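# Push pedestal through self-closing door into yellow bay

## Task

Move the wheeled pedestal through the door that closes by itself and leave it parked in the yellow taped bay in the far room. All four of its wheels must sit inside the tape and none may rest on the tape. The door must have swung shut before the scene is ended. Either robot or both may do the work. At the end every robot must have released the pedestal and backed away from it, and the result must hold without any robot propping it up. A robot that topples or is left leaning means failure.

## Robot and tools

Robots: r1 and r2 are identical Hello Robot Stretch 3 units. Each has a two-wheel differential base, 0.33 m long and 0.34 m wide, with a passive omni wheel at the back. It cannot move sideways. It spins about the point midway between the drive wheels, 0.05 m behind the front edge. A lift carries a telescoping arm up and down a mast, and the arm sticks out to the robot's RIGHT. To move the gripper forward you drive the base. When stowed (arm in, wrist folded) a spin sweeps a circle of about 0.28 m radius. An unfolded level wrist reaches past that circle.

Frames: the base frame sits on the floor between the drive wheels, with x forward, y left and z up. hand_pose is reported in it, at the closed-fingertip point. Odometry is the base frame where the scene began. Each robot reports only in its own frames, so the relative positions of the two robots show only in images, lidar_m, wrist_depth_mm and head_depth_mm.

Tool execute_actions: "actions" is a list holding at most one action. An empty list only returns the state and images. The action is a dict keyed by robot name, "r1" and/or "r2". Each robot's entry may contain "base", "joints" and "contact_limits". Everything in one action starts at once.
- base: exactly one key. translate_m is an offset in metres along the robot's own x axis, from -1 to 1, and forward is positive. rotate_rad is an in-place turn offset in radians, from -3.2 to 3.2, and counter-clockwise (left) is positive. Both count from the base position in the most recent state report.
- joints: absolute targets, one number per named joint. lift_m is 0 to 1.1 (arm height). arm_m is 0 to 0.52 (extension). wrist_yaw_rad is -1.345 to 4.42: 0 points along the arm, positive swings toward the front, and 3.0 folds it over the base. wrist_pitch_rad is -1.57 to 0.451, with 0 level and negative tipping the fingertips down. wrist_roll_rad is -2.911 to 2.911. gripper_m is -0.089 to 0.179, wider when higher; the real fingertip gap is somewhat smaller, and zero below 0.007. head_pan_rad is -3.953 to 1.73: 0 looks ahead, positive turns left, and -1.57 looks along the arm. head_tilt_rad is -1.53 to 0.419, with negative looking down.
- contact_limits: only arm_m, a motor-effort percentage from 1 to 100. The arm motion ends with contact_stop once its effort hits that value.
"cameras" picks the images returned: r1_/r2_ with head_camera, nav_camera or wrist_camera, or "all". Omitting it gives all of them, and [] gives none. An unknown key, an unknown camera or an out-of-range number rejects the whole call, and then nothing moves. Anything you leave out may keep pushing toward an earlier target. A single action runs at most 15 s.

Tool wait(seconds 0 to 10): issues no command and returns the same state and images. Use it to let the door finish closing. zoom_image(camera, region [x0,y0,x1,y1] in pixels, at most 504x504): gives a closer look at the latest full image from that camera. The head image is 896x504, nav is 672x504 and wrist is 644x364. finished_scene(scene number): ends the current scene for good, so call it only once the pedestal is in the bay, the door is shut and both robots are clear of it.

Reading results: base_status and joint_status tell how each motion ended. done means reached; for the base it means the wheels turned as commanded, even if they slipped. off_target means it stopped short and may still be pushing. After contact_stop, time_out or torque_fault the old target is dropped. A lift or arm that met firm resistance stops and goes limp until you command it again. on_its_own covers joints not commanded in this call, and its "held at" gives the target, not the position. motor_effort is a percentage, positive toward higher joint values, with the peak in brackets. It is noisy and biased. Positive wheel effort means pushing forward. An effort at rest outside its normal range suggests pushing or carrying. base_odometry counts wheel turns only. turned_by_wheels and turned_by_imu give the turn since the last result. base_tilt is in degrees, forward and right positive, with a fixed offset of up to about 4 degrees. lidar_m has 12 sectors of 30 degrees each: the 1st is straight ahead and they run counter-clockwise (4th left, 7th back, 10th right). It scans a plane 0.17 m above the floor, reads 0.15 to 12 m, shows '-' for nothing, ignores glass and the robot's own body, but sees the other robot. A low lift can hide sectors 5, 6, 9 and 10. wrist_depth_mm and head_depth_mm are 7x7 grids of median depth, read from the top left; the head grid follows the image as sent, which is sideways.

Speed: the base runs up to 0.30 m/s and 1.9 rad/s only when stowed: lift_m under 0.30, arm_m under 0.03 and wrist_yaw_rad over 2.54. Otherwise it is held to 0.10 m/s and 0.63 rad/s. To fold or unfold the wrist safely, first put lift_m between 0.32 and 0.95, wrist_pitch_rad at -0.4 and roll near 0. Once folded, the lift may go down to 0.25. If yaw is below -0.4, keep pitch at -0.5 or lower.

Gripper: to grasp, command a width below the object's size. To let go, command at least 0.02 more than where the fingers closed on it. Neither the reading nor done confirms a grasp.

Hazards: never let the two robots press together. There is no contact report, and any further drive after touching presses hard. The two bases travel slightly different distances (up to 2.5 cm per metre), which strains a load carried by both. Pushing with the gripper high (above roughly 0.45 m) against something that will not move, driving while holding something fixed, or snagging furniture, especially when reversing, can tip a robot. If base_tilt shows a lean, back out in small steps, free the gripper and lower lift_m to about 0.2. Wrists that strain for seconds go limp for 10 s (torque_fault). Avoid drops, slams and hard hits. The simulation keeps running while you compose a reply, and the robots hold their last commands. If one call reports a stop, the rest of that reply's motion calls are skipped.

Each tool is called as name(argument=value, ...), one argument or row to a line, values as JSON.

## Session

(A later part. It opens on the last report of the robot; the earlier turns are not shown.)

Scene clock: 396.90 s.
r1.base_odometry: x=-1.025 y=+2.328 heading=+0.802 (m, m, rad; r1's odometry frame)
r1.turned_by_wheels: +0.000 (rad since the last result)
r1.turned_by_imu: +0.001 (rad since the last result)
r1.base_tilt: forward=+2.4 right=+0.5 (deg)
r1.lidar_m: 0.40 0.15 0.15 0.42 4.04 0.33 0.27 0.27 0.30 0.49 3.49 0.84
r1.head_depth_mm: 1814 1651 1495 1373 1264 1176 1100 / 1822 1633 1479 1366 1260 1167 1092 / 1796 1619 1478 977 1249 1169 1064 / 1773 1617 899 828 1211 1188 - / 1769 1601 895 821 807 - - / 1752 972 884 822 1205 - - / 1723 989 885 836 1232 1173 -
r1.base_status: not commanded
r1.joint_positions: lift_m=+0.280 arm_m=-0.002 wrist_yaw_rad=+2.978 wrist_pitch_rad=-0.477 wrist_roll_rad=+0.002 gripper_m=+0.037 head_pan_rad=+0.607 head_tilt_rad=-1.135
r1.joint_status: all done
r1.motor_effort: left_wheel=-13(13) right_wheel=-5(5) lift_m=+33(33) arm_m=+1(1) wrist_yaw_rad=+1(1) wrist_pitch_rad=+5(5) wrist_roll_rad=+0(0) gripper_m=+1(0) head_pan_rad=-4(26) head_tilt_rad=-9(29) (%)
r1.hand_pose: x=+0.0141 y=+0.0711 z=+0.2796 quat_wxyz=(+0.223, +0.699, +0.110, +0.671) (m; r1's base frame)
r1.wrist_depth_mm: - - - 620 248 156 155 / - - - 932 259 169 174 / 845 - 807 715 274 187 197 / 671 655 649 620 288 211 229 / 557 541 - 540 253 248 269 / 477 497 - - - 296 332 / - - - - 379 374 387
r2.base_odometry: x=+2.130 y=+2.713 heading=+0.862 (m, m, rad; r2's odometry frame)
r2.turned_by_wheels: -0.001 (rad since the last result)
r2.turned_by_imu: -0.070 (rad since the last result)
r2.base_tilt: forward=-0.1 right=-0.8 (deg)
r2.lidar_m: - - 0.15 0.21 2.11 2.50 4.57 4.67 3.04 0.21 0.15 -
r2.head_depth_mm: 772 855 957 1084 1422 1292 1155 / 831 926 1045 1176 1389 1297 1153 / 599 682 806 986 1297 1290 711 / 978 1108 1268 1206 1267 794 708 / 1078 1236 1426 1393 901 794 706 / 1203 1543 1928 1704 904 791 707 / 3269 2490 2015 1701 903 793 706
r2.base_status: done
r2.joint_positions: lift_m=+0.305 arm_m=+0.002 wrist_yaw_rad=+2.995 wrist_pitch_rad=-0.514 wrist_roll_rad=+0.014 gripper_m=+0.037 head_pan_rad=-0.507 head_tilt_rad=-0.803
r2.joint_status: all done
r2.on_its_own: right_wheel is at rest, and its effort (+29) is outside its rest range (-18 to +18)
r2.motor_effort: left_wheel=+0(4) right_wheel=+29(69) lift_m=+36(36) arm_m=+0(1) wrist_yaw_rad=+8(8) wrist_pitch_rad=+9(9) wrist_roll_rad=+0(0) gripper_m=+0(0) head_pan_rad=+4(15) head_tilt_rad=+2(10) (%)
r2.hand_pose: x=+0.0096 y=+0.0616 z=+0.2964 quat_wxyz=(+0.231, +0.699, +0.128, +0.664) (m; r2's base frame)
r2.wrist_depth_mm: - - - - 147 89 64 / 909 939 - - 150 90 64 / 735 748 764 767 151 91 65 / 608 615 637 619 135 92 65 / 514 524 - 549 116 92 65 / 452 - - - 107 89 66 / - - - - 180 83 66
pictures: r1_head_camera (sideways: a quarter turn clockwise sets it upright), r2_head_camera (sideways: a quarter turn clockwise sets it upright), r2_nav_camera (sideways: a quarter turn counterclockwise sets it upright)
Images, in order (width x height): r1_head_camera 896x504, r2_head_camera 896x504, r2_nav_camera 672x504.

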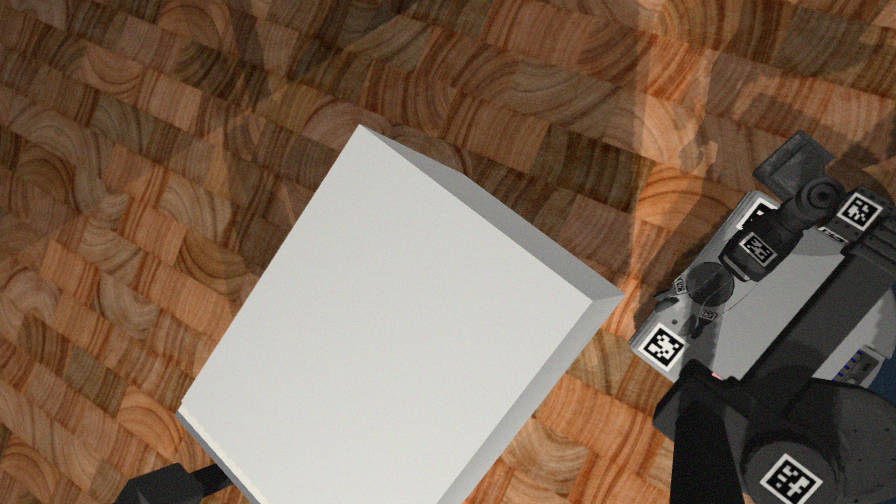

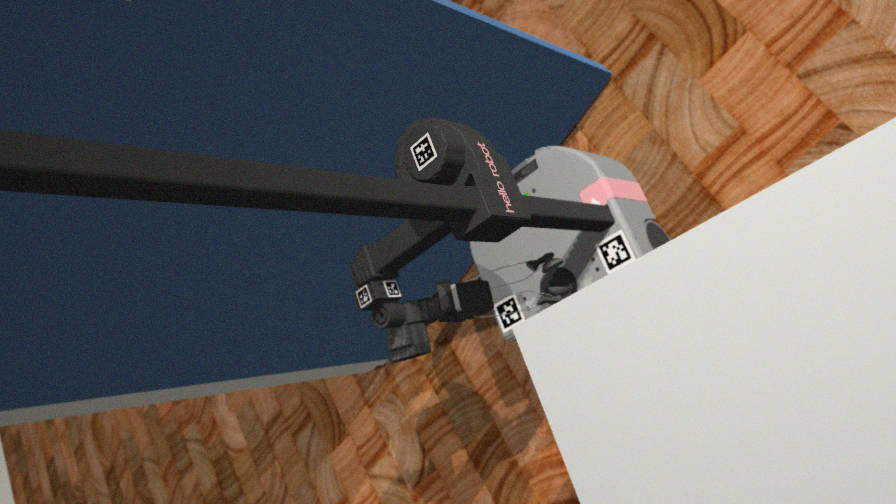

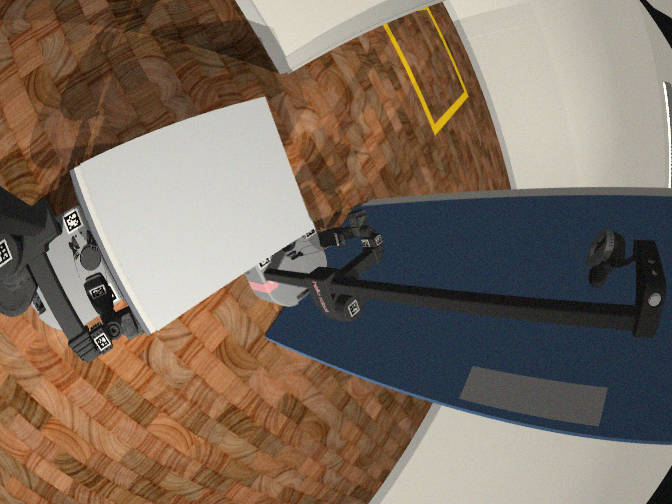

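execute_actions(
  actions=[
    {"r2":{"base":{"translate_m":0.25},"joints":{"head_pan_rad":-0.3,"head_tilt_rad":-0.9}},"r1":{"joints":{"head_pan_rad":0.3,"head_tilt_rad":-1.2}}},
  ],
  cameras=["r2_head_camera","r2_nav_camera","r1_head_camera"],
)

Scene clock: 405.83 s.
r1.base_odometry: x=-1.025 y=+2.328 heading=+0.802 (m, m, rad; r1's odometry frame)
r1.turned_by_wheels: +0.000 (rad since the last result)
r1.turned_by_imu: +0.001 (rad since the last result)
r1.base_tilt: forward=+2.4 right=+0.5 (deg)
r1.lidar_m: - 0.15 0.16 5.14 4.08 0.33 0.27 0.27 0.30 0.48 0.16 0.15
r1.head_depth_mm: 1705 1559 1449 1341 1260 1179 1114 / 1703 1550 1444 829 1223 1178 1107 / 1673 1542 874 813 768 1193 923 / 1666 1526 871 809 774 - 924 / 1648 1530 865 804 776 - 892 / 1655 1523 860 803 1191 - - / 1637 1517 878 802 1201 1165 1070
r1.base_status: not commanded
r1.joint_positions: lift_m=+0.280 arm_m=-0.002 wrist_yaw_rad=+2.978 wrist_pitch_rad=-0.477 wrist_roll_rad=+0.002 gripper_m=+0.037 head_pan_rad=+0.307 head_tilt_rad=-1.185
r1.joint_status: all done
r1.motor_effort: left_wheel=-13(13) right_wheel=-5(5) lift_m=+33(33) arm_m=+1(1) wrist_yaw_rad=+1(0) wrist_pitch_rad=+5(5) wrist_roll_rad=+0(0) gripper_m=+1(1) head_pan_rad=-4(26) head_tilt_rad=-8(16) (%)
r1.hand_pose: x=+0.0141 y=+0.0711 z=+0.2796 quat_wxyz=(+0.223, +0.699, +0.110, +0.671) (m; r1's base frame)
r1.wrist_depth_mm: - - - - 254 159 116 / - - - - 268 164 119 / 874 - 810 755 283 170 121 / 669 660 649 626 299 176 125 / 557 570 - 538 259 182 128 / 475 494 - - - 186 131 / - - - - 335 182 134
r2.base_odometry: x=+2.293 y=+2.903 heading=+0.863 (m, m, rad; r2's odometry frame)
r2.turned_by_wheels: +0.001 (rad since the last result)
r2.turned_by_imu: +0.002 (rad since the last result)
r2.base_tilt: forward=+0.0 right=-0.8 (deg)
r2.lidar_m: - - 0.15 0.20 2.17 2.56 4.72 4.92 2.97 0.21 0.15 -
r2.head_depth_mm: 814 897 1001 1086 828 1168 1130 / 899 1006 1139 1015 1217 1115 706 / 1030 1148 1326 1451 1058 769 694 / 2675 2162 1799 1583 859 769 694 / 2645 2167 1823 1577 859 767 694 / 2641 2151 1828 1573 857 768 694 / 2643 2156 1841 1576 860 766 693
r2.base_status: translate_m off_target (by the wheels' count: +0.2499 of +0.2500)
r2.joint_positions: lift_m=+0.305 arm_m=+0.002 wrist_yaw_rad=+3.006 wrist_pitch_rad=-0.514 wrist_roll_rad=+0.014 gripper_m=+0.037 head_pan_rad=-0.307 head_tilt_rad=-0.889
r2.joint_status: all done
r2.on_its_own: left_wheel is at rest, and its effort (+23) is outside its rest range (-18 to +18)
r2.motor_effort: left_wheel=+23(35) right_wheel=+2(47) lift_m=+36(36) arm_m=-1(1) wrist_yaw_rad=-1(8) wrist_pitch_rad=+9(10) wrist_roll_rad=+0(0) gripper_m=+0(0) head_pan_rad=+4(24) head_tilt_rad=-8(23) (%)
r2.hand_pose: x=+0.0073 y=+0.0620 z=+0.2964 quat_wxyz=(+0.227, +0.699, +0.132, +0.666) (m; r2's base frame)
r2.wrist_depth_mm: - - - - 152 91 65 / 958 957 - - 154 92 65 / 729 754 773 803 152 93 66 / 591 618 634 611 135 93 66 / 519 516 - 547 119 94 66 / 455 - - - 110 91 67 / - - - - 183 83 67
pictures: r1_head_camera (sideways: a quarter turn clockwise sets it upright), r2_head_camera (sideways: a quarter turn clockwise sets it upright), r2_nav_camera (sideways: a quarter turn counterclockwise sets it upright)
Images, in order (width x height): r1_head_camera 896x504, r2_head_camera 896x504, r2_nav_camera 672x504.

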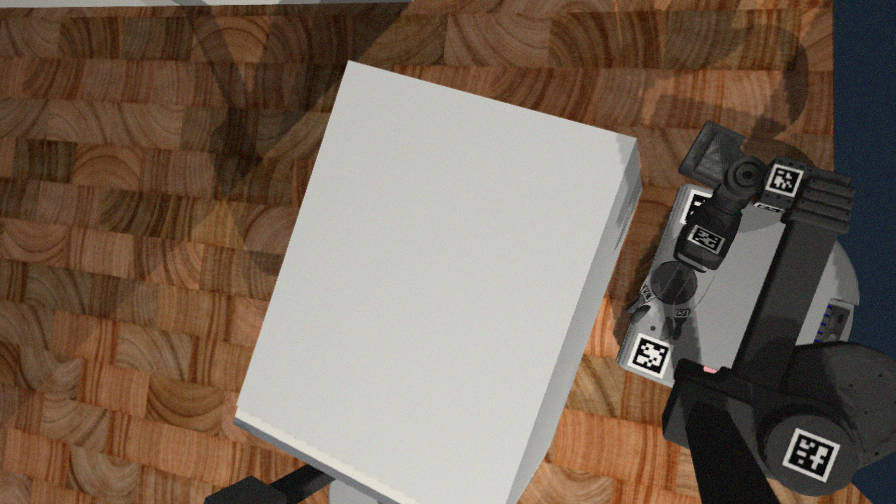

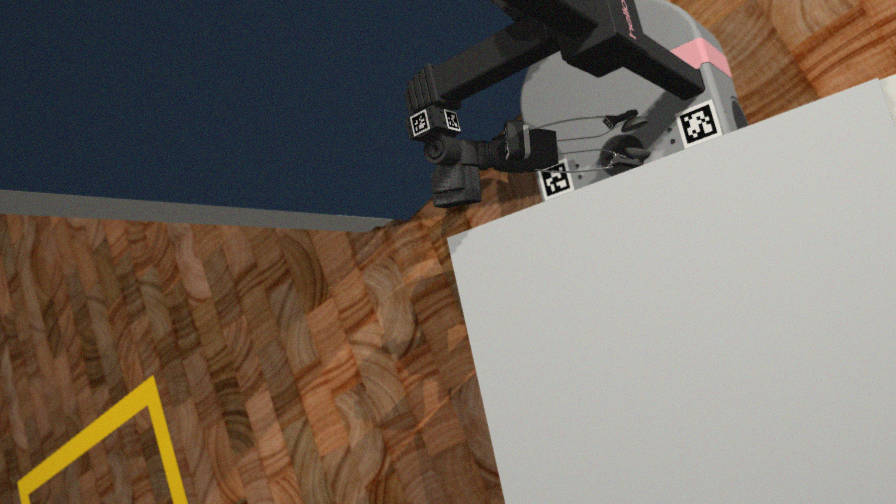

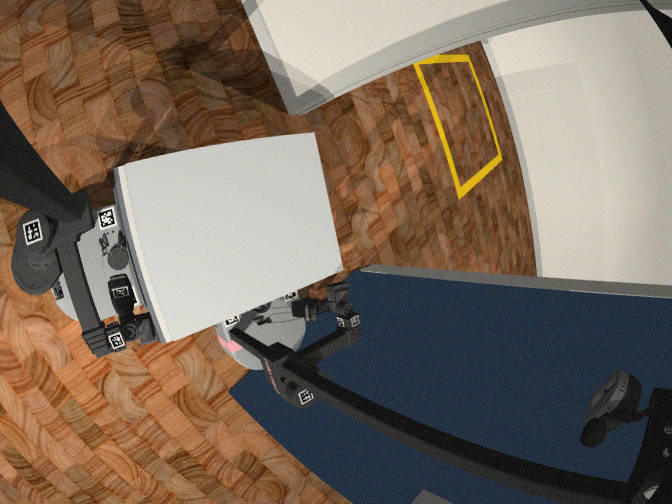

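execute_actions(
  actions=[
    {"r2":{"base":{"translate_m":0.25},"joints":{"head_pan_rad":-0.3,"head_tilt_rad":-1.0}}},
  ],
  cameras=["r2_head_camera","r2_nav_camera","r1_head_camera"],
)

Scene clock: 411.93 s.
r1.base_odometry: x=-1.025 y=+2.328 heading=+0.802 (m, m, rad; r1's odometry frame)
r1.turned_by_wheels: +0.000 (rad since the last result)
r1.turned_by_imu: +0.001 (rad since the last result)
r1.base_tilt: forward=+2.5 right=+0.5 (deg)
r1.lidar_m: - 0.15 0.16 5.16 4.05 0.33 0.27 0.27 0.30 0.49 0.16 0.15
r1.head_depth_mm: 1710 1569 1448 826 771 1156 1107 / 1679 1568 1443 819 768 1147 1108 / 1676 1539 879 816 767 1186 925 / 1677 1544 875 808 777 - 919 / 1663 1529 1365 818 777 - 886 / 529 716 816 867 1196 - - / 1640 1492 830 1106 1223 1162 1067
r1.base_status: not commanded
r1.joint_positions: lift_m=+0.280 arm_m=-0.002 wrist_yaw_rad=+2.978 wrist_pitch_rad=-0.477 wrist_roll_rad=+0.002 gripper_m=+0.037 head_pan_rad=+0.307 head_tilt_rad=-1.185
r1.joint_status: not commanded
r1.motor_effort: left_wheel=-13(13) right_wheel=-5(5) lift_m=+33(33) arm_m=+0(0) wrist_yaw_rad=+1(1) wrist_pitch_rad=+5(5) wrist_roll_rad=+0(0) gripper_m=+0(0) head_pan_rad=-4(4) head_tilt_rad=-8(8) (%)
r1.hand_pose: x=+0.0141 y=+0.0711 z=+0.2796 quat_wxyz=(+0.223, +0.699, +0.110, +0.671) (m; r1's base frame)
r1.wrist_depth_mm: - - - - - 160 116 / - - - - - 165 119 / 869 - 823 801 463 170 122 / 675 649 648 658 398 176 125 / 562 549 - 537 261 182 128 / 481 494 - - - 186 131 / - - - - 334 182 135
r2.base_odometry: x=+2.455 y=+3.093 heading=+0.864 (m, m, rad; r2's odometry frame)
r2.turned_by_wheels: +0.000 (rad since the last result)
r2.turned_by_imu: +0.002 (rad since the last result)
r2.base_tilt: forward=-0.1 right=-0.8 (deg)
r2.lidar_m: - - 0.15 0.20 2.23 2.63 4.83 4.85 2.90 0.21 0.15 -
r2.head_depth_mm: 744 832 941 1044 1120 1069 1092 / 841 947 1082 1263 928 938 703 / 2157 1833 1351 1449 824 746 695 / 2192 1890 1657 908 817 745 692 / 2190 1890 1653 911 818 744 683 / 2203 1883 1664 901 817 743 682 / 2187 1881 1647 904 816 743 681
r2.base_status: translate_m off_target (by the wheels' count: +0.2499 of +0.2500)
r2.joint_positions: lift_m=+0.305 arm_m=+0.002 wrist_yaw_rad=+3.013 wrist_pitch_rad=-0.514 wrist_roll_rad=+0.014 gripper_m=+0.037 head_pan_rad=-0.307 head_tilt_rad=-0.987
r2.joint_status: all done
r2.motor_effort: left_wheel=+18(44) right_wheel=+7(20) lift_m=+36(36) arm_m=+0(1) wrist_yaw_rad=-6(6) wrist_pitch_rad=+9(9) wrist_roll_rad=+0(0) gripper_m=+0(0) head_pan_rad=+3(5) head_tilt_rad=-9(22) (%)
r2.hand_pose: x=+0.0059 y=+0.0622 z=+0.2964 quat_wxyz=(+0.225, +0.698, +0.134, +0.666) (m; r2's base frame)
r2.wrist_depth_mm: - - - - 157 93 66 / 939 964 - - 159 93 66 / 738 751 793 780 153 94 67 / 605 606 630 612 136 95 67 / 514 530 - 539 122 96 67 / 461 - - - 120 91 68 / - - - - 188 85 68
pictures: r1_head_camera (sideways: a quarter turn clockwise sets it upright), r2_head_camera (sideways: a quarter turn clockwise sets it upright), r2_nav_camera (sideways: a quarter turn counterclockwise sets it upright)
Images, in order (width x height): r1_head_camera 896x504, r2_head_camera 896x504, r2_nav_camera 672x504.

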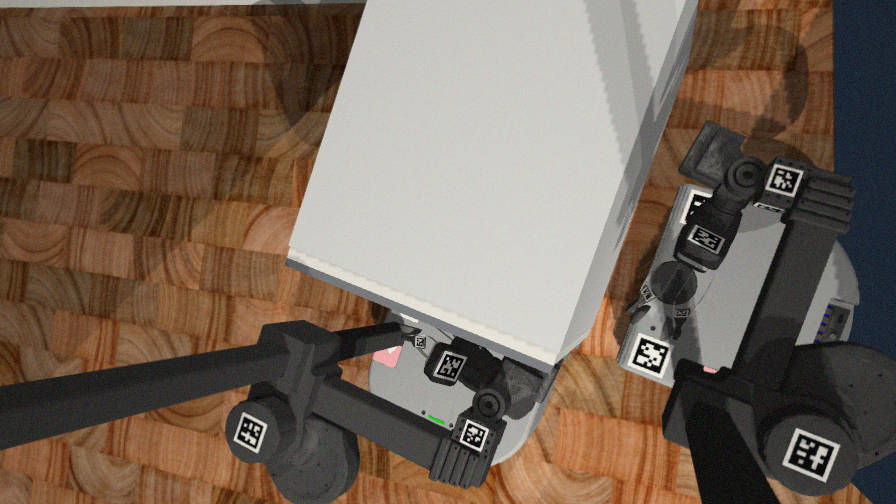

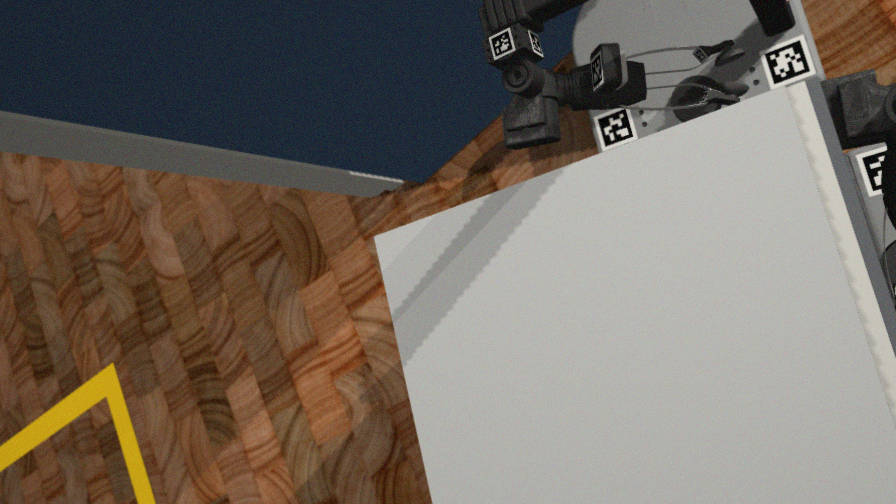

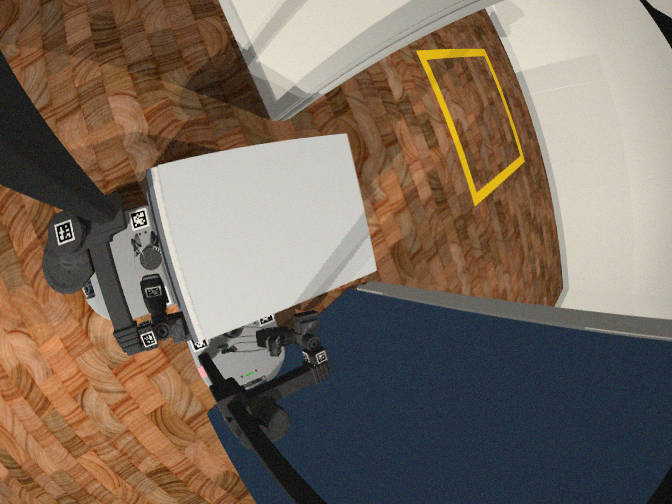

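execute_actions(
  actions=[
    {"r2":{"base":{"translate_m":0.22},"joints":{"head_pan_rad":-0.9,"head_tilt_rad":-1.2}},"r1":{"joints":{"head_pan_rad":0.0,"head_tilt_rad":-1.25}}},
  ],
  cameras=["r2_head_camera","r2_nav_camera","r1_head_camera"],
)

Scene clock: 423.60 s.
r1.base_odometry: x=-1.025 y=+2.328 heading=+0.802 (m, m, rad; r1's odometry frame)
r1.turned_by_wheels: +0.000 (rad since the last result)
r1.turned_by_imu: +0.001 (rad since the last result)
r1.base_tilt: forward=+2.3 right=+0.5 (deg)
r1.lidar_m: 0.28 2.56 3.01 5.19 4.05 0.33 0.27 0.27 0.30 0.44 0.16 0.15
r1.head_depth_mm: 1044 1119 864 809 910 1172 698 / 1329 1412 854 807 955 1179 755 / 1568 1485 853 801 776 - 811 / 1565 1477 1364 915 1047 - 843 / 468 644 789 765 1140 - - / 1558 1454 788 1160 1215 - - / 1535 1456 1351 1284 1210 1166 1084
r1.base_status: not commanded
r1.joint_positions: lift_m=+0.280 arm_m=-0.002 wrist_yaw_rad=+2.978 wrist_pitch_rad=-0.477 wrist_roll_rad=+0.002 gripper_m=+0.037 head_pan_rad=+0.007 head_tilt_rad=-1.234
r1.joint_status: all done
r1.motor_effort: left_wheel=-13(13) right_wheel=-5(5) lift_m=+33(33) arm_m=+1(1) wrist_yaw_rad=+1(0) wrist_pitch_rad=+5(5) wrist_roll_rad=+0(0) gripper_m=+1(0) head_pan_rad=-4(27) head_tilt_rad=-9(16) (%)
r1.hand_pose: x=+0.0141 y=+0.0711 z=+0.2796 quat_wxyz=(+0.223, +0.699, +0.110, +0.671) (m; r1's base frame)
r1.wrist_depth_mm: - - - - - - - / - - - - - 979 961 / 853 - 815 808 769 751 722 / 686 644 641 632 628 374 363 / 562 554 - 547 529 309 306 / 476 494 - - - 273 263 / - - - - 381 246 232
r2.base_odometry: x=+2.598 y=+3.261 heading=+0.864 (m, m, rad; r2's odometry frame)
r2.turned_by_wheels: +0.001 (rad since the last result)
r2.turned_by_imu: +0.002 (rad since the last result)
r2.base_tilt: forward=+0.0 right=-0.9 (deg)
r2.lidar_m: - - 0.15 0.20 2.28 2.70 4.96 4.74 0.39 0.28 0.15 -
r2.head_depth_mm: 584 709 893 1020 1094 1170 1122 / 609 738 926 877 1085 - 1111 / 636 788 1027 919 939 - - / 668 830 1107 1340 767 736 - / 702 880 1200 816 767 727 1103 / 737 984 1398 814 765 722 700 / 874 1520 876 818 766 722 690
r2.base_status: translate_m off_target (by the wheels' count: +0.2199 of +0.2200)
r2.joint_positions: lift_m=+0.305 arm_m=+0.002 wrist_yaw_rad=+3.011 wrist_pitch_rad=-0.514 wrist_roll_rad=+0.014 gripper_m=+0.037 head_pan_rad=-0.893 head_tilt_rad=-1.185
r2.joint_status: all done
r2.on_its_own: left_wheel is at rest, and its effort (+20) is outside its rest range (-18 to +18)
r2.motor_effort: left_wheel=+20(38) right_wheel=+6(23) lift_m=+36(35) arm_m=+0(0) wrist_yaw_rad=-5(7) wrist_pitch_rad=+9(9) wrist_roll_rad=+0(0) gripper_m=+0(0) head_pan_rad=-3(40) head_tilt_rad=-10(32) (%)
r2.hand_pose: x=+0.0063 y=+0.0622 z=+0.2964 quat_wxyz=(+0.225, +0.698, +0.134, +0.666) (m; r2's base frame)
r2.wrist_depth_mm: - - - - 155 92 66 / 969 945 - - 157 93 66 / 750 739 777 786 153 94 66 / 611 614 635 620 135 95 67 / 510 532 - 545 121 95 67 / 454 - - - 111 91 67 / - - - - 187 84 68
pictures: r1_head_camera (sideways: a quarter turn clockwise sets it upright), r2_head_camera (sideways: a quarter turn clockwise sets it upright), r2_nav_camera (sideways: a quarter turn counterclockwise sets it upright)
Images, in order (width x height): r1_head_camera 896x504, r2_head_camera 896x504, r2_nav_camera 672x504.

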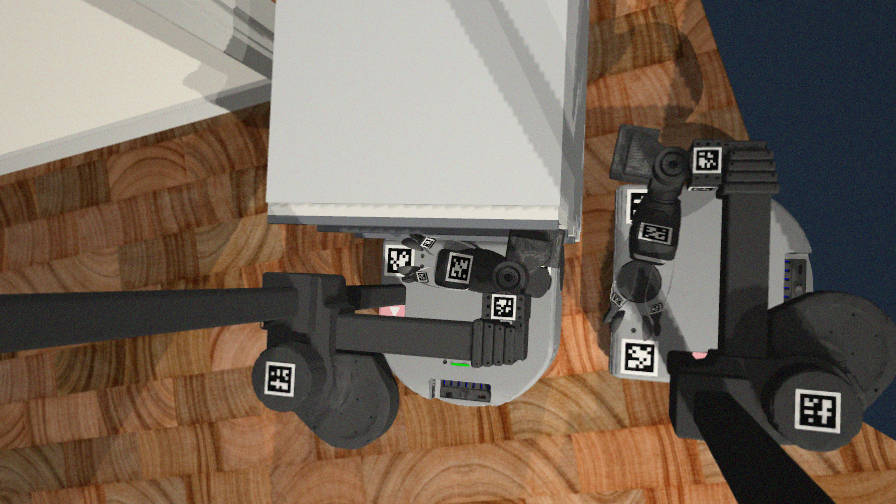

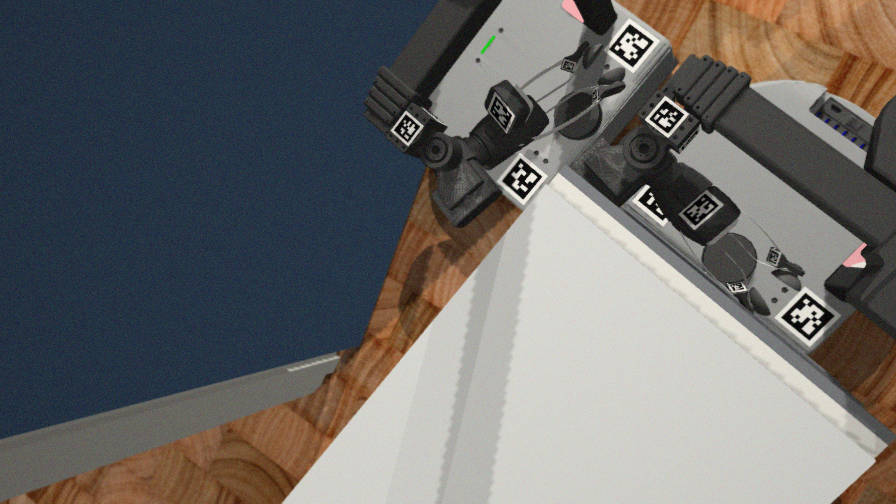

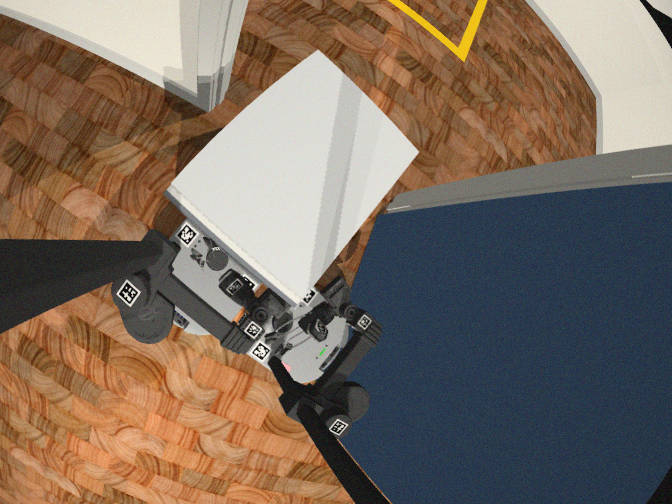

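execute_actions(
  actions=[
    {"r2":{"base":{"translate_m":0.25},"joints":{"head_pan_rad":-1.3,"head_tilt_rad":-1.25}},"r1":{"joints":{"head_pan_rad":-0.4,"head_tilt_rad":-1.25}}},
  ],
  cameras=["r2_head_camera","r2_nav_camera","r1_head_camera"],
)

Scene clock: 430.10 s.
r1.base_odometry: x=-1.025 y=+2.328 heading=+0.802 (m, m, rad; r1's odometry frame)
r1.turned_by_wheels: +0.000 (rad since the last result)
r1.turned_by_imu: +0.001 (rad since the last result)
r1.base_tilt: forward=+2.5 right=+0.4 (deg)
r1.lidar_m: 1.25 2.57 3.04 5.18 4.09 0.33 0.27 0.27 0.30 0.44 0.34 0.38
r1.head_depth_mm: 1618 919 862 832 1247 830 580 / 1560 919 857 832 1241 994 682 / 927 1105 979 861 1252 - 808 / 539 704 798 1123 1220 - - / 1333 1461 789 1155 1230 - - / 1533 1455 1378 1293 1205 1164 - / 1546 1450 1359 1281 1214 1147 1106
r1.base_status: not commanded
r1.joint_positions: lift_m=+0.280 arm_m=-0.002 wrist_yaw_rad=+2.978 wrist_pitch_rad=-0.477 wrist_roll_rad=+0.002 gripper_m=+0.037 head_pan_rad=-0.393 head_tilt_rad=-1.235
r1.joint_status: all done
r1.motor_effort: left_wheel=-13(13) right_wheel=-5(5) lift_m=+33(33) arm_m=+1(1) wrist_yaw_rad=+1(1) wrist_pitch_rad=+5(5) wrist_roll_rad=-1(0) gripper_m=+0(1) head_pan_rad=-4(30) head_tilt_rad=-8(8) (%)
r1.hand_pose: x=+0.0141 y=+0.0711 z=+0.2796 quat_wxyz=(+0.223, +0.699, +0.110, +0.671) (m; r1's base frame)
r1.wrist_depth_mm: - - - - - - - / - - - - - 963 944 / 859 - 823 800 773 770 749 / 685 653 639 637 616 612 608 / 556 551 - 538 543 514 504 / 480 501 - - - 450 439 / - - - - 394 389 384
r2.base_odometry: x=+2.760 y=+3.451 heading=+0.865 (m, m, rad; r2's odometry frame)
r2.turned_by_wheels: +0.000 (rad since the last result)
r2.turned_by_imu: +0.002 (rad since the last result)
r2.base_tilt: forward=+0.0 right=-0.9 (deg)
r2.lidar_m: - - 0.15 0.20 2.33 2.76 5.13 0.39 0.38 0.48 0.15 -
r2.head_depth_mm: 553 704 916 861 1149 1183 1136 / 552 702 958 1162 1116 - - / 551 699 959 1297 - - - / 550 697 950 1292 773 - - / 549 698 950 1283 761 727 1108 / 548 694 1000 1293 760 721 686 / 547 751 1353 802 757 722 693
r2.base_status: translate_m off_target (by the wheels' count: +0.2499 of +0.2500)
r2.joint_positions: lift_m=+0.305 arm_m=+0.002 wrist_yaw_rad=+3.012 wrist_pitch_rad=-0.514 wrist_roll_rad=+0.014 gripper_m=+0.037 head_pan_rad=-1.293 head_tilt_rad=-1.235
r2.joint_status: all done
r2.motor_effort: left_wheel=+18(39) right_wheel=+7(21) lift_m=+36(36) arm_m=+0(0) wrist_yaw_rad=-6(6) wrist_pitch_rad=+10(9) wrist_roll_rad=+0(0) gripper_m=+0(0) head_pan_rad=-4(31) head_tilt_rad=-10(20) (%)
r2.hand_pose: x=+0.0060 y=+0.0622 z=+0.2964 quat_wxyz=(+0.225, +0.698, +0.134, +0.666) (m; r2's base frame)
r2.wrist_depth_mm: - - - 724 156 93 66 / 969 951 - 777 157 93 66 / 731 748 763 747 153 94 67 / 609 599 634 619 135 95 67 / 512 519 - 546 121 96 67 / 458 - - - 120 91 68 / - - - - 188 85 68
pictures: r1_head_camera (sideways: a quarter turn clockwise sets it upright), r2_head_camera (sideways: a quarter turn clockwise sets it upright), r2_nav_camera (sideways: a quarter turn counterclockwise sets it upright)
Images, in order (width x height): r1_head_camera 896x504, r2_head_camera 896x504, r2_nav_camera 672x504.

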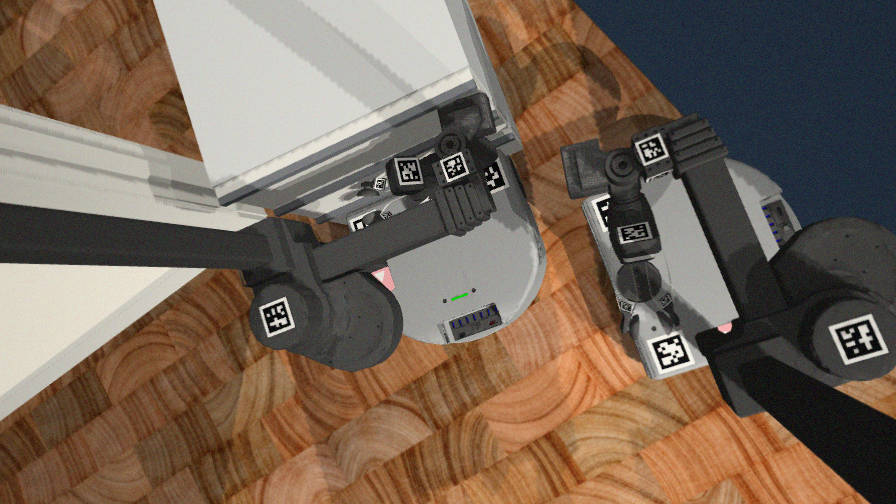

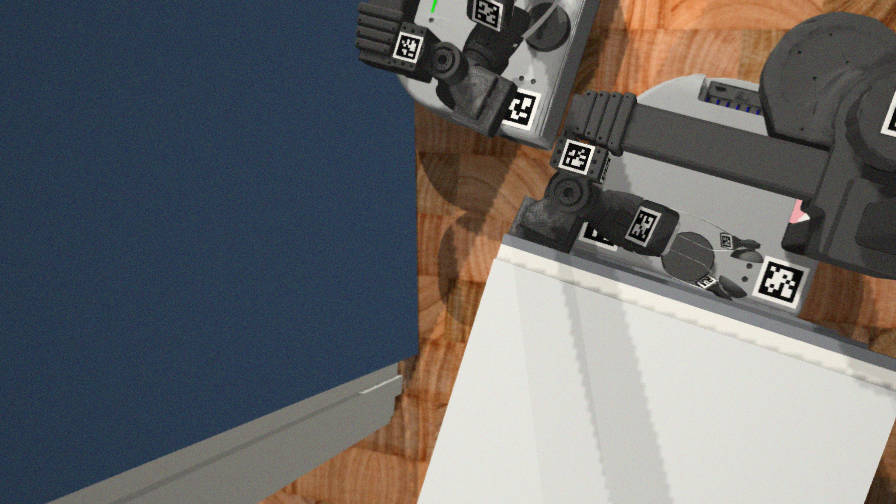

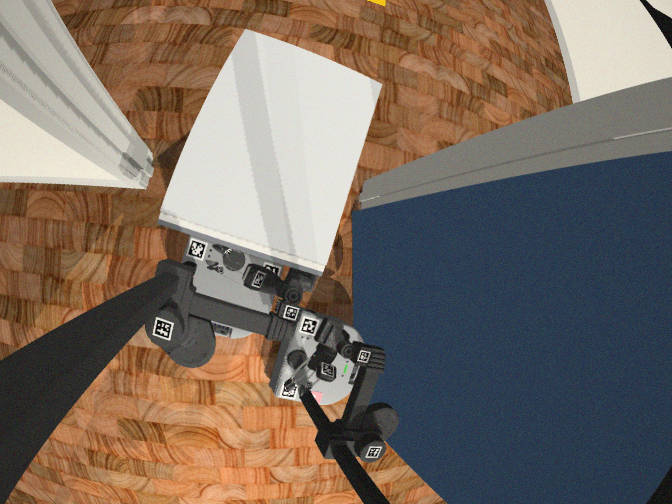

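execute_actions(
  actions=[
    {"r2":{"base":{"translate_m":0.2},"joints":{"head_pan_rad":-0.3,"head_tilt_rad":-0.9}},"r1":{"joints":{"head_pan_rad":-0.8,"head_tilt_rad":-1.1}}},
  ],
  cameras=["r2_head_camera","r2_nav_camera","r1_head_camera"],
)

Scene clock: 434.87 s.
r1.base_odometry: x=-1.025 y=+2.328 heading=+0.802 (m, m, rad; r1's odometry frame)
r1.turned_by_wheels: +0.000 (rad since the last result)
r1.turned_by_imu: +0.001 (rad since the last result)
r1.base_tilt: forward=+2.4 right=+0.4 (deg)
r1.lidar_m: 1.25 2.56 3.03 5.15 4.07 0.33 0.27 0.27 0.30 0.49 0.54 0.58
r1.head_depth_mm: 1906 1049 955 1371 1090 817 656 / 1910 1037 938 1040 1269 1097 849 / 1894 1032 971 944 1262 - - / 1806 1629 878 1183 1217 - - / 1787 1177 843 1172 1233 1168 - / 844 1019 1379 1351 1243 1152 1074 / 849 1135 1443 1347 1234 1140 1069
r1.base_status: not commanded
r1.joint_positions: lift_m=+0.280 arm_m=-0.002 wrist_yaw_rad=+2.978 wrist_pitch_rad=-0.477 wrist_roll_rad=+0.002 gripper_m=+0.037 head_pan_rad=-0.793 head_tilt_rad=-1.100
r1.joint_status: all done
r1.motor_effort: left_wheel=-13(13) right_wheel=-5(5) lift_m=+33(33) arm_m=+1(1) wrist_yaw_rad=+1(0) wrist_pitch_rad=+5(5) wrist_roll_rad=+0(0) gripper_m=+0(0) head_pan_rad=-4(31) head_tilt_rad=+0(17) (%)
r1.hand_pose: x=+0.0141 y=+0.0711 z=+0.2796 quat_wxyz=(+0.223, +0.699, +0.110, +0.671) (m; r1's base frame)
r1.wrist_depth_mm: - - - - - - - / - - - - - 988 944 / 853 - 817 793 786 753 750 / 679 650 649 634 621 622 599 / 559 552 - 538 537 520 505 / 481 504 - - - 445 443 / - - - - 397 396 386
r2.base_odometry: x=+2.889 y=+3.603 heading=+0.865 (m, m, rad; r2's odometry frame)
r2.turned_by_wheels: +0.000 (rad since the last result)
r2.turned_by_imu: +0.002 (rad since the last result)
r2.base_tilt: forward=+0.0 right=-0.9 (deg)
r2.lidar_m: - - 0.15 0.20 2.37 2.82 5.23 0.53 0.50 0.42 0.15 -
r2.head_depth_mm: 2603 2156 1833 1579 1380 1066 1095 / 2613 2143 1815 1572 1380 1246 704 / 2602 2124 1809 1567 1363 764 692 / 2598 2142 1810 968 856 763 692 / 2596 2121 1792 1568 854 762 691 / 2572 2096 1802 1558 848 760 691 / 2559 2114 1805 1559 849 761 691
r2.base_status: translate_m off_target (by the wheels' count: +0.1999 of +0.2000)
r2.joint_positions: lift_m=+0.305 arm_m=+0.002 wrist_yaw_rad=+3.012 wrist_pitch_rad=-0.514 wrist_roll_rad=+0.014 gripper_m=+0.037 head_pan_rad=-0.307 head_tilt_rad=-0.902
r2.joint_status: all done
r2.motor_effort: left_wheel=+18(40) right_wheel=+8(22) lift_m=+35(36) arm_m=+1(0) wrist_yaw_rad=-7(6) wrist_pitch_rad=+9(9) wrist_roll_rad=+0(0) gripper_m=+0(0) head_pan_rad=+4(50) head_tilt_rad=+1(31) (%)
r2.hand_pose: x=+0.0060 y=+0.0622 z=+0.2964 quat_wxyz=(+0.225, +0.698, +0.134, +0.666) (m; r2's base frame)
r2.wrist_depth_mm: - - 437 439 156 93 66 / 946 950 553 477 158 93 66 / 726 744 532 528 153 94 67 / 601 606 596 588 135 95 67 / 509 522 - 547 122 96 67 / 458 - - - 119 91 68 / - - - - 186 84 68
pictures: r1_head_camera (sideways: a quarter turn clockwise sets it upright), r2_head_camera (sideways: a quarter turn clockwise sets it upright), r2_nav_camera (sideways: a quarter turn counterclockwise sets it upright)
Images, in order (width x height): r1_head_camera 896x504, r2_head_camera 896x504, r2_nav_camera 672x504.

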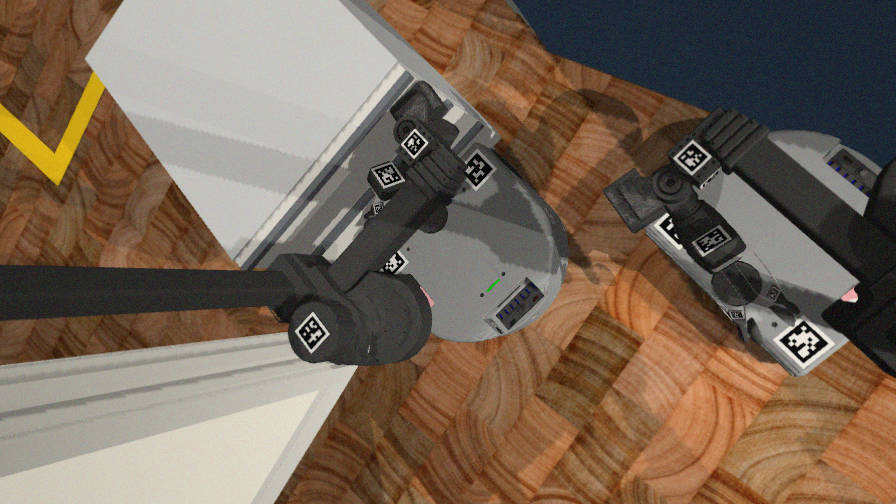

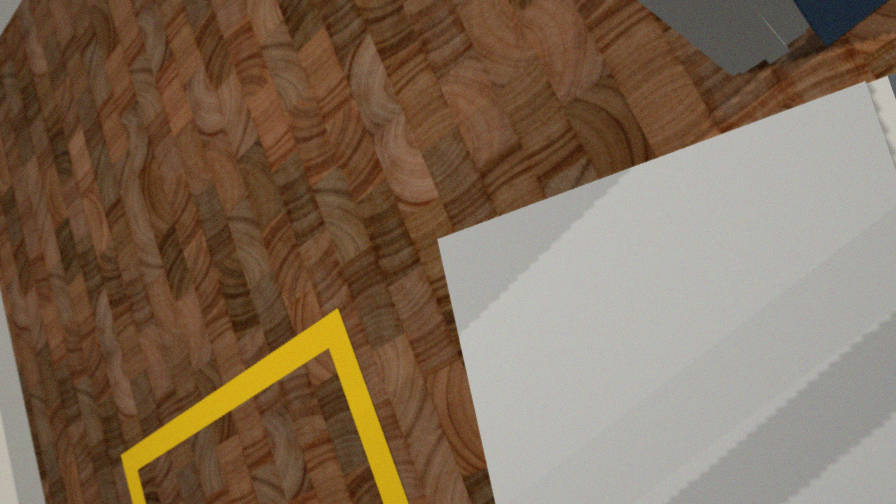

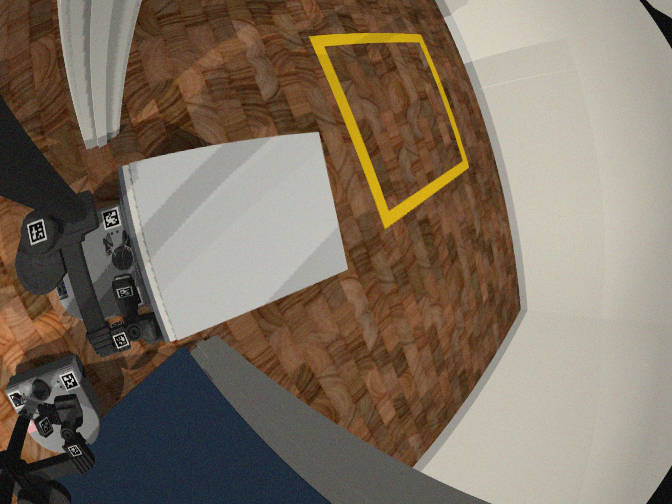

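execute_actions(
  actions=[
    {"r2":{"base":{"rotate_rad":0.3},"joints":{"head_pan_rad":-0.2,"head_tilt_rad":-0.9}}},
  ],
  cameras=[],
)

execute_actions(
  actions=[
    {"r2":{"base":{"translate_m":0.15}}},
  ],
  cameras=["r2_head_camera","r2_nav_camera","r1_head_camera"],
)

Scene clock: 438.80 s.
r1.base_odometry: x=-1.025 y=+2.328 heading=+0.802 (m, m, rad; r1's odometry frame)
r1.turned_by_wheels: +0.000 (rad since the last result)
r1.turned_by_imu: +0.001 (rad since the last result)
r1.base_tilt: forward=+2.4 right=+0.6 (deg)
r1.lidar_m: 1.25 2.56 3.03 5.16 4.08 0.33 0.27 0.27 0.30 0.48 0.53 0.54
r1.head_depth_mm: 1918 1052 954 1376 1087 816 655 / 1904 1043 947 1115 1274 1105 845 / 1889 1037 980 1160 1255 - - / 1859 1628 1025 1162 1217 - - / 545 720 811 1148 1237 1164 - / 840 1022 1388 1354 1248 1148 1074 / 849 1136 1439 1354 1235 1148 1070
r1.base_status: not commanded
r1.joint_positions: lift_m=+0.280 arm_m=-0.002 wrist_yaw_rad=+2.978 wrist_pitch_rad=-0.477 wrist_roll_rad=+0.002 gripper_m=+0.037 head_pan_rad=-0.793 head_tilt_rad=-1.100
r1.joint_status: not commanded
r1.motor_effort: left_wheel=-13(13) right_wheel=-5(5) lift_m=+33(33) arm_m=+1(0) wrist_yaw_rad=+0(1) wrist_pitch_rad=+5(5) wrist_roll_rad=+0(0) gripper_m=+0(1) head_pan_rad=-3(4) head_tilt_rad=+1(1) (%)
r1.hand_pose: x=+0.0141 y=+0.0711 z=+0.2796 quat_wxyz=(+0.223, +0.699, +0.110, +0.671) (m; r1's base frame)
r1.wrist_depth_mm: - - - - - - - / - - - - - 994 952 / 845 - 803 817 785 751 730 / 677 658 650 634 623 615 605 / 574 551 - 537 542 519 513 / 478 498 - - - 445 445 / - - - - 398 389 387
r2.base_odometry: x=+2.889 y=+3.603 heading=+1.164 (m, m, rad; r2's odometry frame)
r2.turned_by_wheels: +0.299 (rad since the last result)
r2.turned_by_imu: +0.266 (rad since the last result)
r2.base_tilt: forward=+0.0 right=-0.8 (deg)
r2.lidar_m: - 0.15 0.17 0.42 2.49 3.56 5.81 0.53 0.44 0.19 0.15 -
r2.head_depth_mm: 2615 2132 1813 1590 1401 1229 1097 / 2607 2143 1814 1523 857 766 695 / 2599 2132 1817 966 853 766 692 / 2591 2135 1802 966 853 766 692 / 2569 2127 1799 963 851 764 690 / 2586 2107 1804 1545 851 764 690 / 2552 2118 1803 1555 1378 1235 711
r2.base_status: rotate_rad off_target (by the wheels' count: +0.2991 of +0.3000)
r2.joint_positions: lift_m=+0.305 arm_m=+0.002 wrist_yaw_rad=+2.980 wrist_pitch_rad=-0.514 wrist_roll_rad=+0.014 gripper_m=+0.037 head_pan_rad=-0.207 head_tilt_rad=-0.902
r2.joint_status: all done
r2.on_its_own: right_wheel is at rest, and its effort (+41) is outside its rest range (-18 to +18); wrist_yaw_rad is at rest, and its effort (+20) is outside its rest range (-12 to +12)
r2.motor_effort: left_wheel=-4(8) right_wheel=+41(71) lift_m=+34(36) arm_m=-1(2) wrist_yaw_rad=+20(20) wrist_pitch_rad=+9(9) wrist_roll_rad=+0(0) gripper_m=+0(0) head_pan_rad=+4(17) head_tilt_rad=+1(3) (%)
r2.hand_pose: x=+0.0127 y=+0.0611 z=+0.2964 quat_wxyz=(+0.236, +0.700, +0.123, +0.663) (m; r2's base frame)
r2.wrist_depth_mm: - - - 441 448 182 114 / 933 - - 487 494 176 112 / 734 748 764 536 555 159 110 / 608 614 636 596 593 144 107 / 514 530 - 543 285 161 105 / 461 - - - 242 156 96 / - - - - 337 150 88
pictures: none
No camera images: the call's "cameras" was empty. Leave "cameras" out to get every camera's image.

Scene clock: 441.23 s.
r1.base_odometry: x=-1.025 y=+2.328 heading=+0.802 (m, m, rad; r1's odometry frame)
r1.turned_by_wheels: +0.000 (rad since the last result)
r1.turned_by_imu: +0.000 (rad since the last result)
r1.base_tilt: forward=+2.4 right=+0.5 (deg)
r1.lidar_m: 1.24 2.56 3.04 5.16 4.06 0.33 0.27 0.27 0.30 0.48 0.65 0.84
r1.head_depth_mm: 1185 1052 970 1380 1088 814 656 / 1912 1043 969 1286 1269 1103 848 / 1874 1041 1068 1215 1265 - - / 1785 894 871 1222 1253 - - / 1851 1634 1429 1348 1251 1168 - / 839 1023 1374 1358 1242 1144 1068 / 845 1130 1446 1340 1230 1147 1064
r1.base_status: not commanded
r1.joint_positions: lift_m=+0.280 arm_m=-0.002 wrist_yaw_rad=+2.978 wrist_pitch_rad=-0.477 wrist_roll_rad=+0.002 gripper_m=+0.037 head_pan_rad=-0.793 head_tilt_rad=-1.100
r1.joint_status: not commanded
r1.motor_effort: left_wheel=-13(13) right_wheel=-5(5) lift_m=+33(33) arm_m=+1(1) wrist_yaw_rad=-1(0) wrist_pitch_rad=+5(5) wrist_roll_rad=+0(1) gripper_m=+1(1) head_pan_rad=-3(4) head_tilt_rad=+0(1) (%)
r1.hand_pose: x=+0.0141 y=+0.0711 z=+0.2796 quat_wxyz=(+0.223, +0.699, +0.110, +0.671) (m; r1's base frame)
r1.wrist_depth_mm: - - - - - - - / - - - - - 966 968 / 864 - 806 791 768 755 729 / 685 671 644 649 616 618 600 / 557 548 - 536 545 515 514 / 473 494 - - - 443 443 / - - - - 396 392 384
r2.base_odometry: x=+2.949 y=+3.740 heading=+1.164 (m, m, rad; r2's odometry frame)
r2.turned_by_wheels: -0.001 (rad since the last result)
r2.turned_by_imu: -0.125 (rad since the last result)
r2.base_tilt: forward=+0.0 right=-0.8 (deg)
r2.lidar_m: - - 0.15 0.41 0.44 3.16 5.94 0.65 0.44 0.20 0.15 -
r2.head_depth_mm: 2608 2129 1821 1581 1389 1251 1097 / 2580 2141 1822 1567 1349 763 692 / 2598 2111 1809 963 858 762 691 / 2613 2137 1812 1570 852 766 693 / 2568 2118 1807 1565 852 762 691 / 2497 2130 1798 1565 854 759 692 / 2473 2110 1804 1560 1340 786 710
r2.base_status: done
r2.joint_positions: lift_m=+0.305 arm_m=+0.002 wrist_yaw_rad=+2.997 wrist_pitch_rad=-0.514 wrist_roll_rad=+0.014 gripper_m=+0.037 head_pan_rad=-0.207 head_tilt_rad=-0.902
r2.joint_status: not commanded
r2.on_its_own: right_wheel is at rest, and its effort (+30) is outside its rest range (-18 to +18)
r2.motor_effort: left_wheel=+0(4) right_wheel=+30(69) lift_m=+34(34) arm_m=-1(1) wrist_yaw_rad=+7(21) wrist_pitch_rad=+9(9) wrist_roll_rad=+1(0) gripper_m=+0(0) head_pan_rad=+4(3) head_tilt_rad=+1(1) (%)
r2.hand_pose: x=+0.0093 y=+0.0616 z=+0.2964 quat_wxyz=(+0.230, +0.699, +0.128, +0.665) (m; r2's base frame)
r2.wrist_depth_mm: - - 409 - 165 97 68 / 933 920 451 - 167 97 69 / 737 747 512 771 155 98 69 / 604 622 571 621 140 98 69 / 514 524 - 546 155 99 69 / 455 - - - 142 93 70 / - - - - 196 86 70
pictures: r1_head_camera (sideways: a quarter turn clockwise sets it upright), r2_head_camera (sideways: a quarter turn clockwise sets it upright), r2_nav_camera (sideways: a quarter turn counterclockwise sets it upright)
Images, in order (width x height): r1_head_camera 896x504, r2_head_camera 896x504, r2_nav_camera 672x504.

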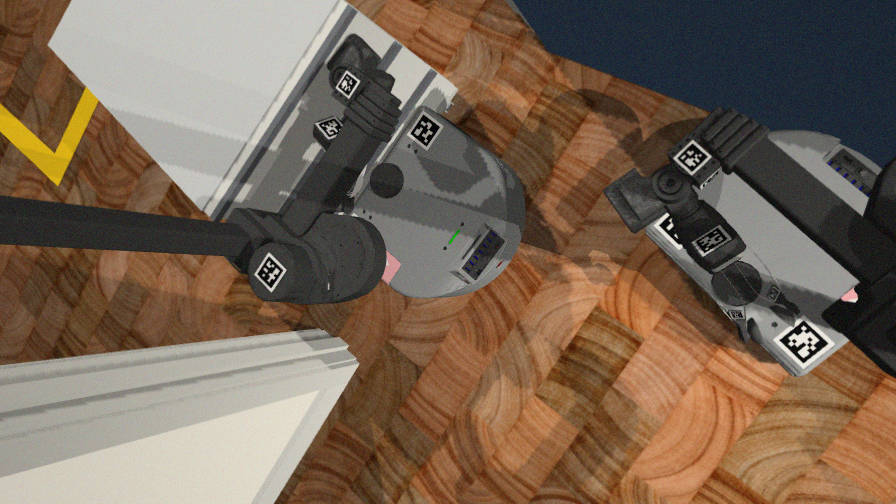

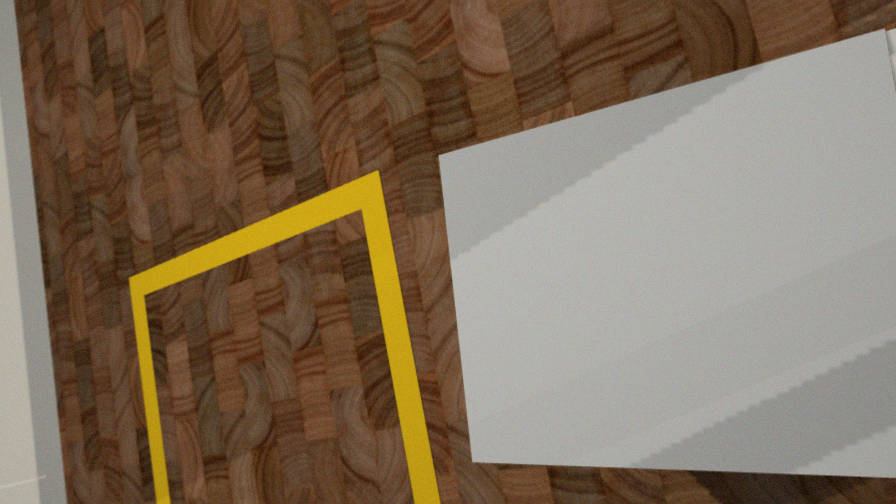

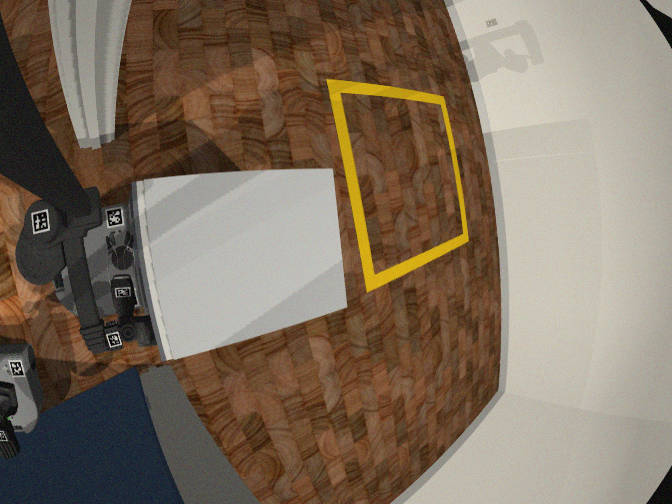

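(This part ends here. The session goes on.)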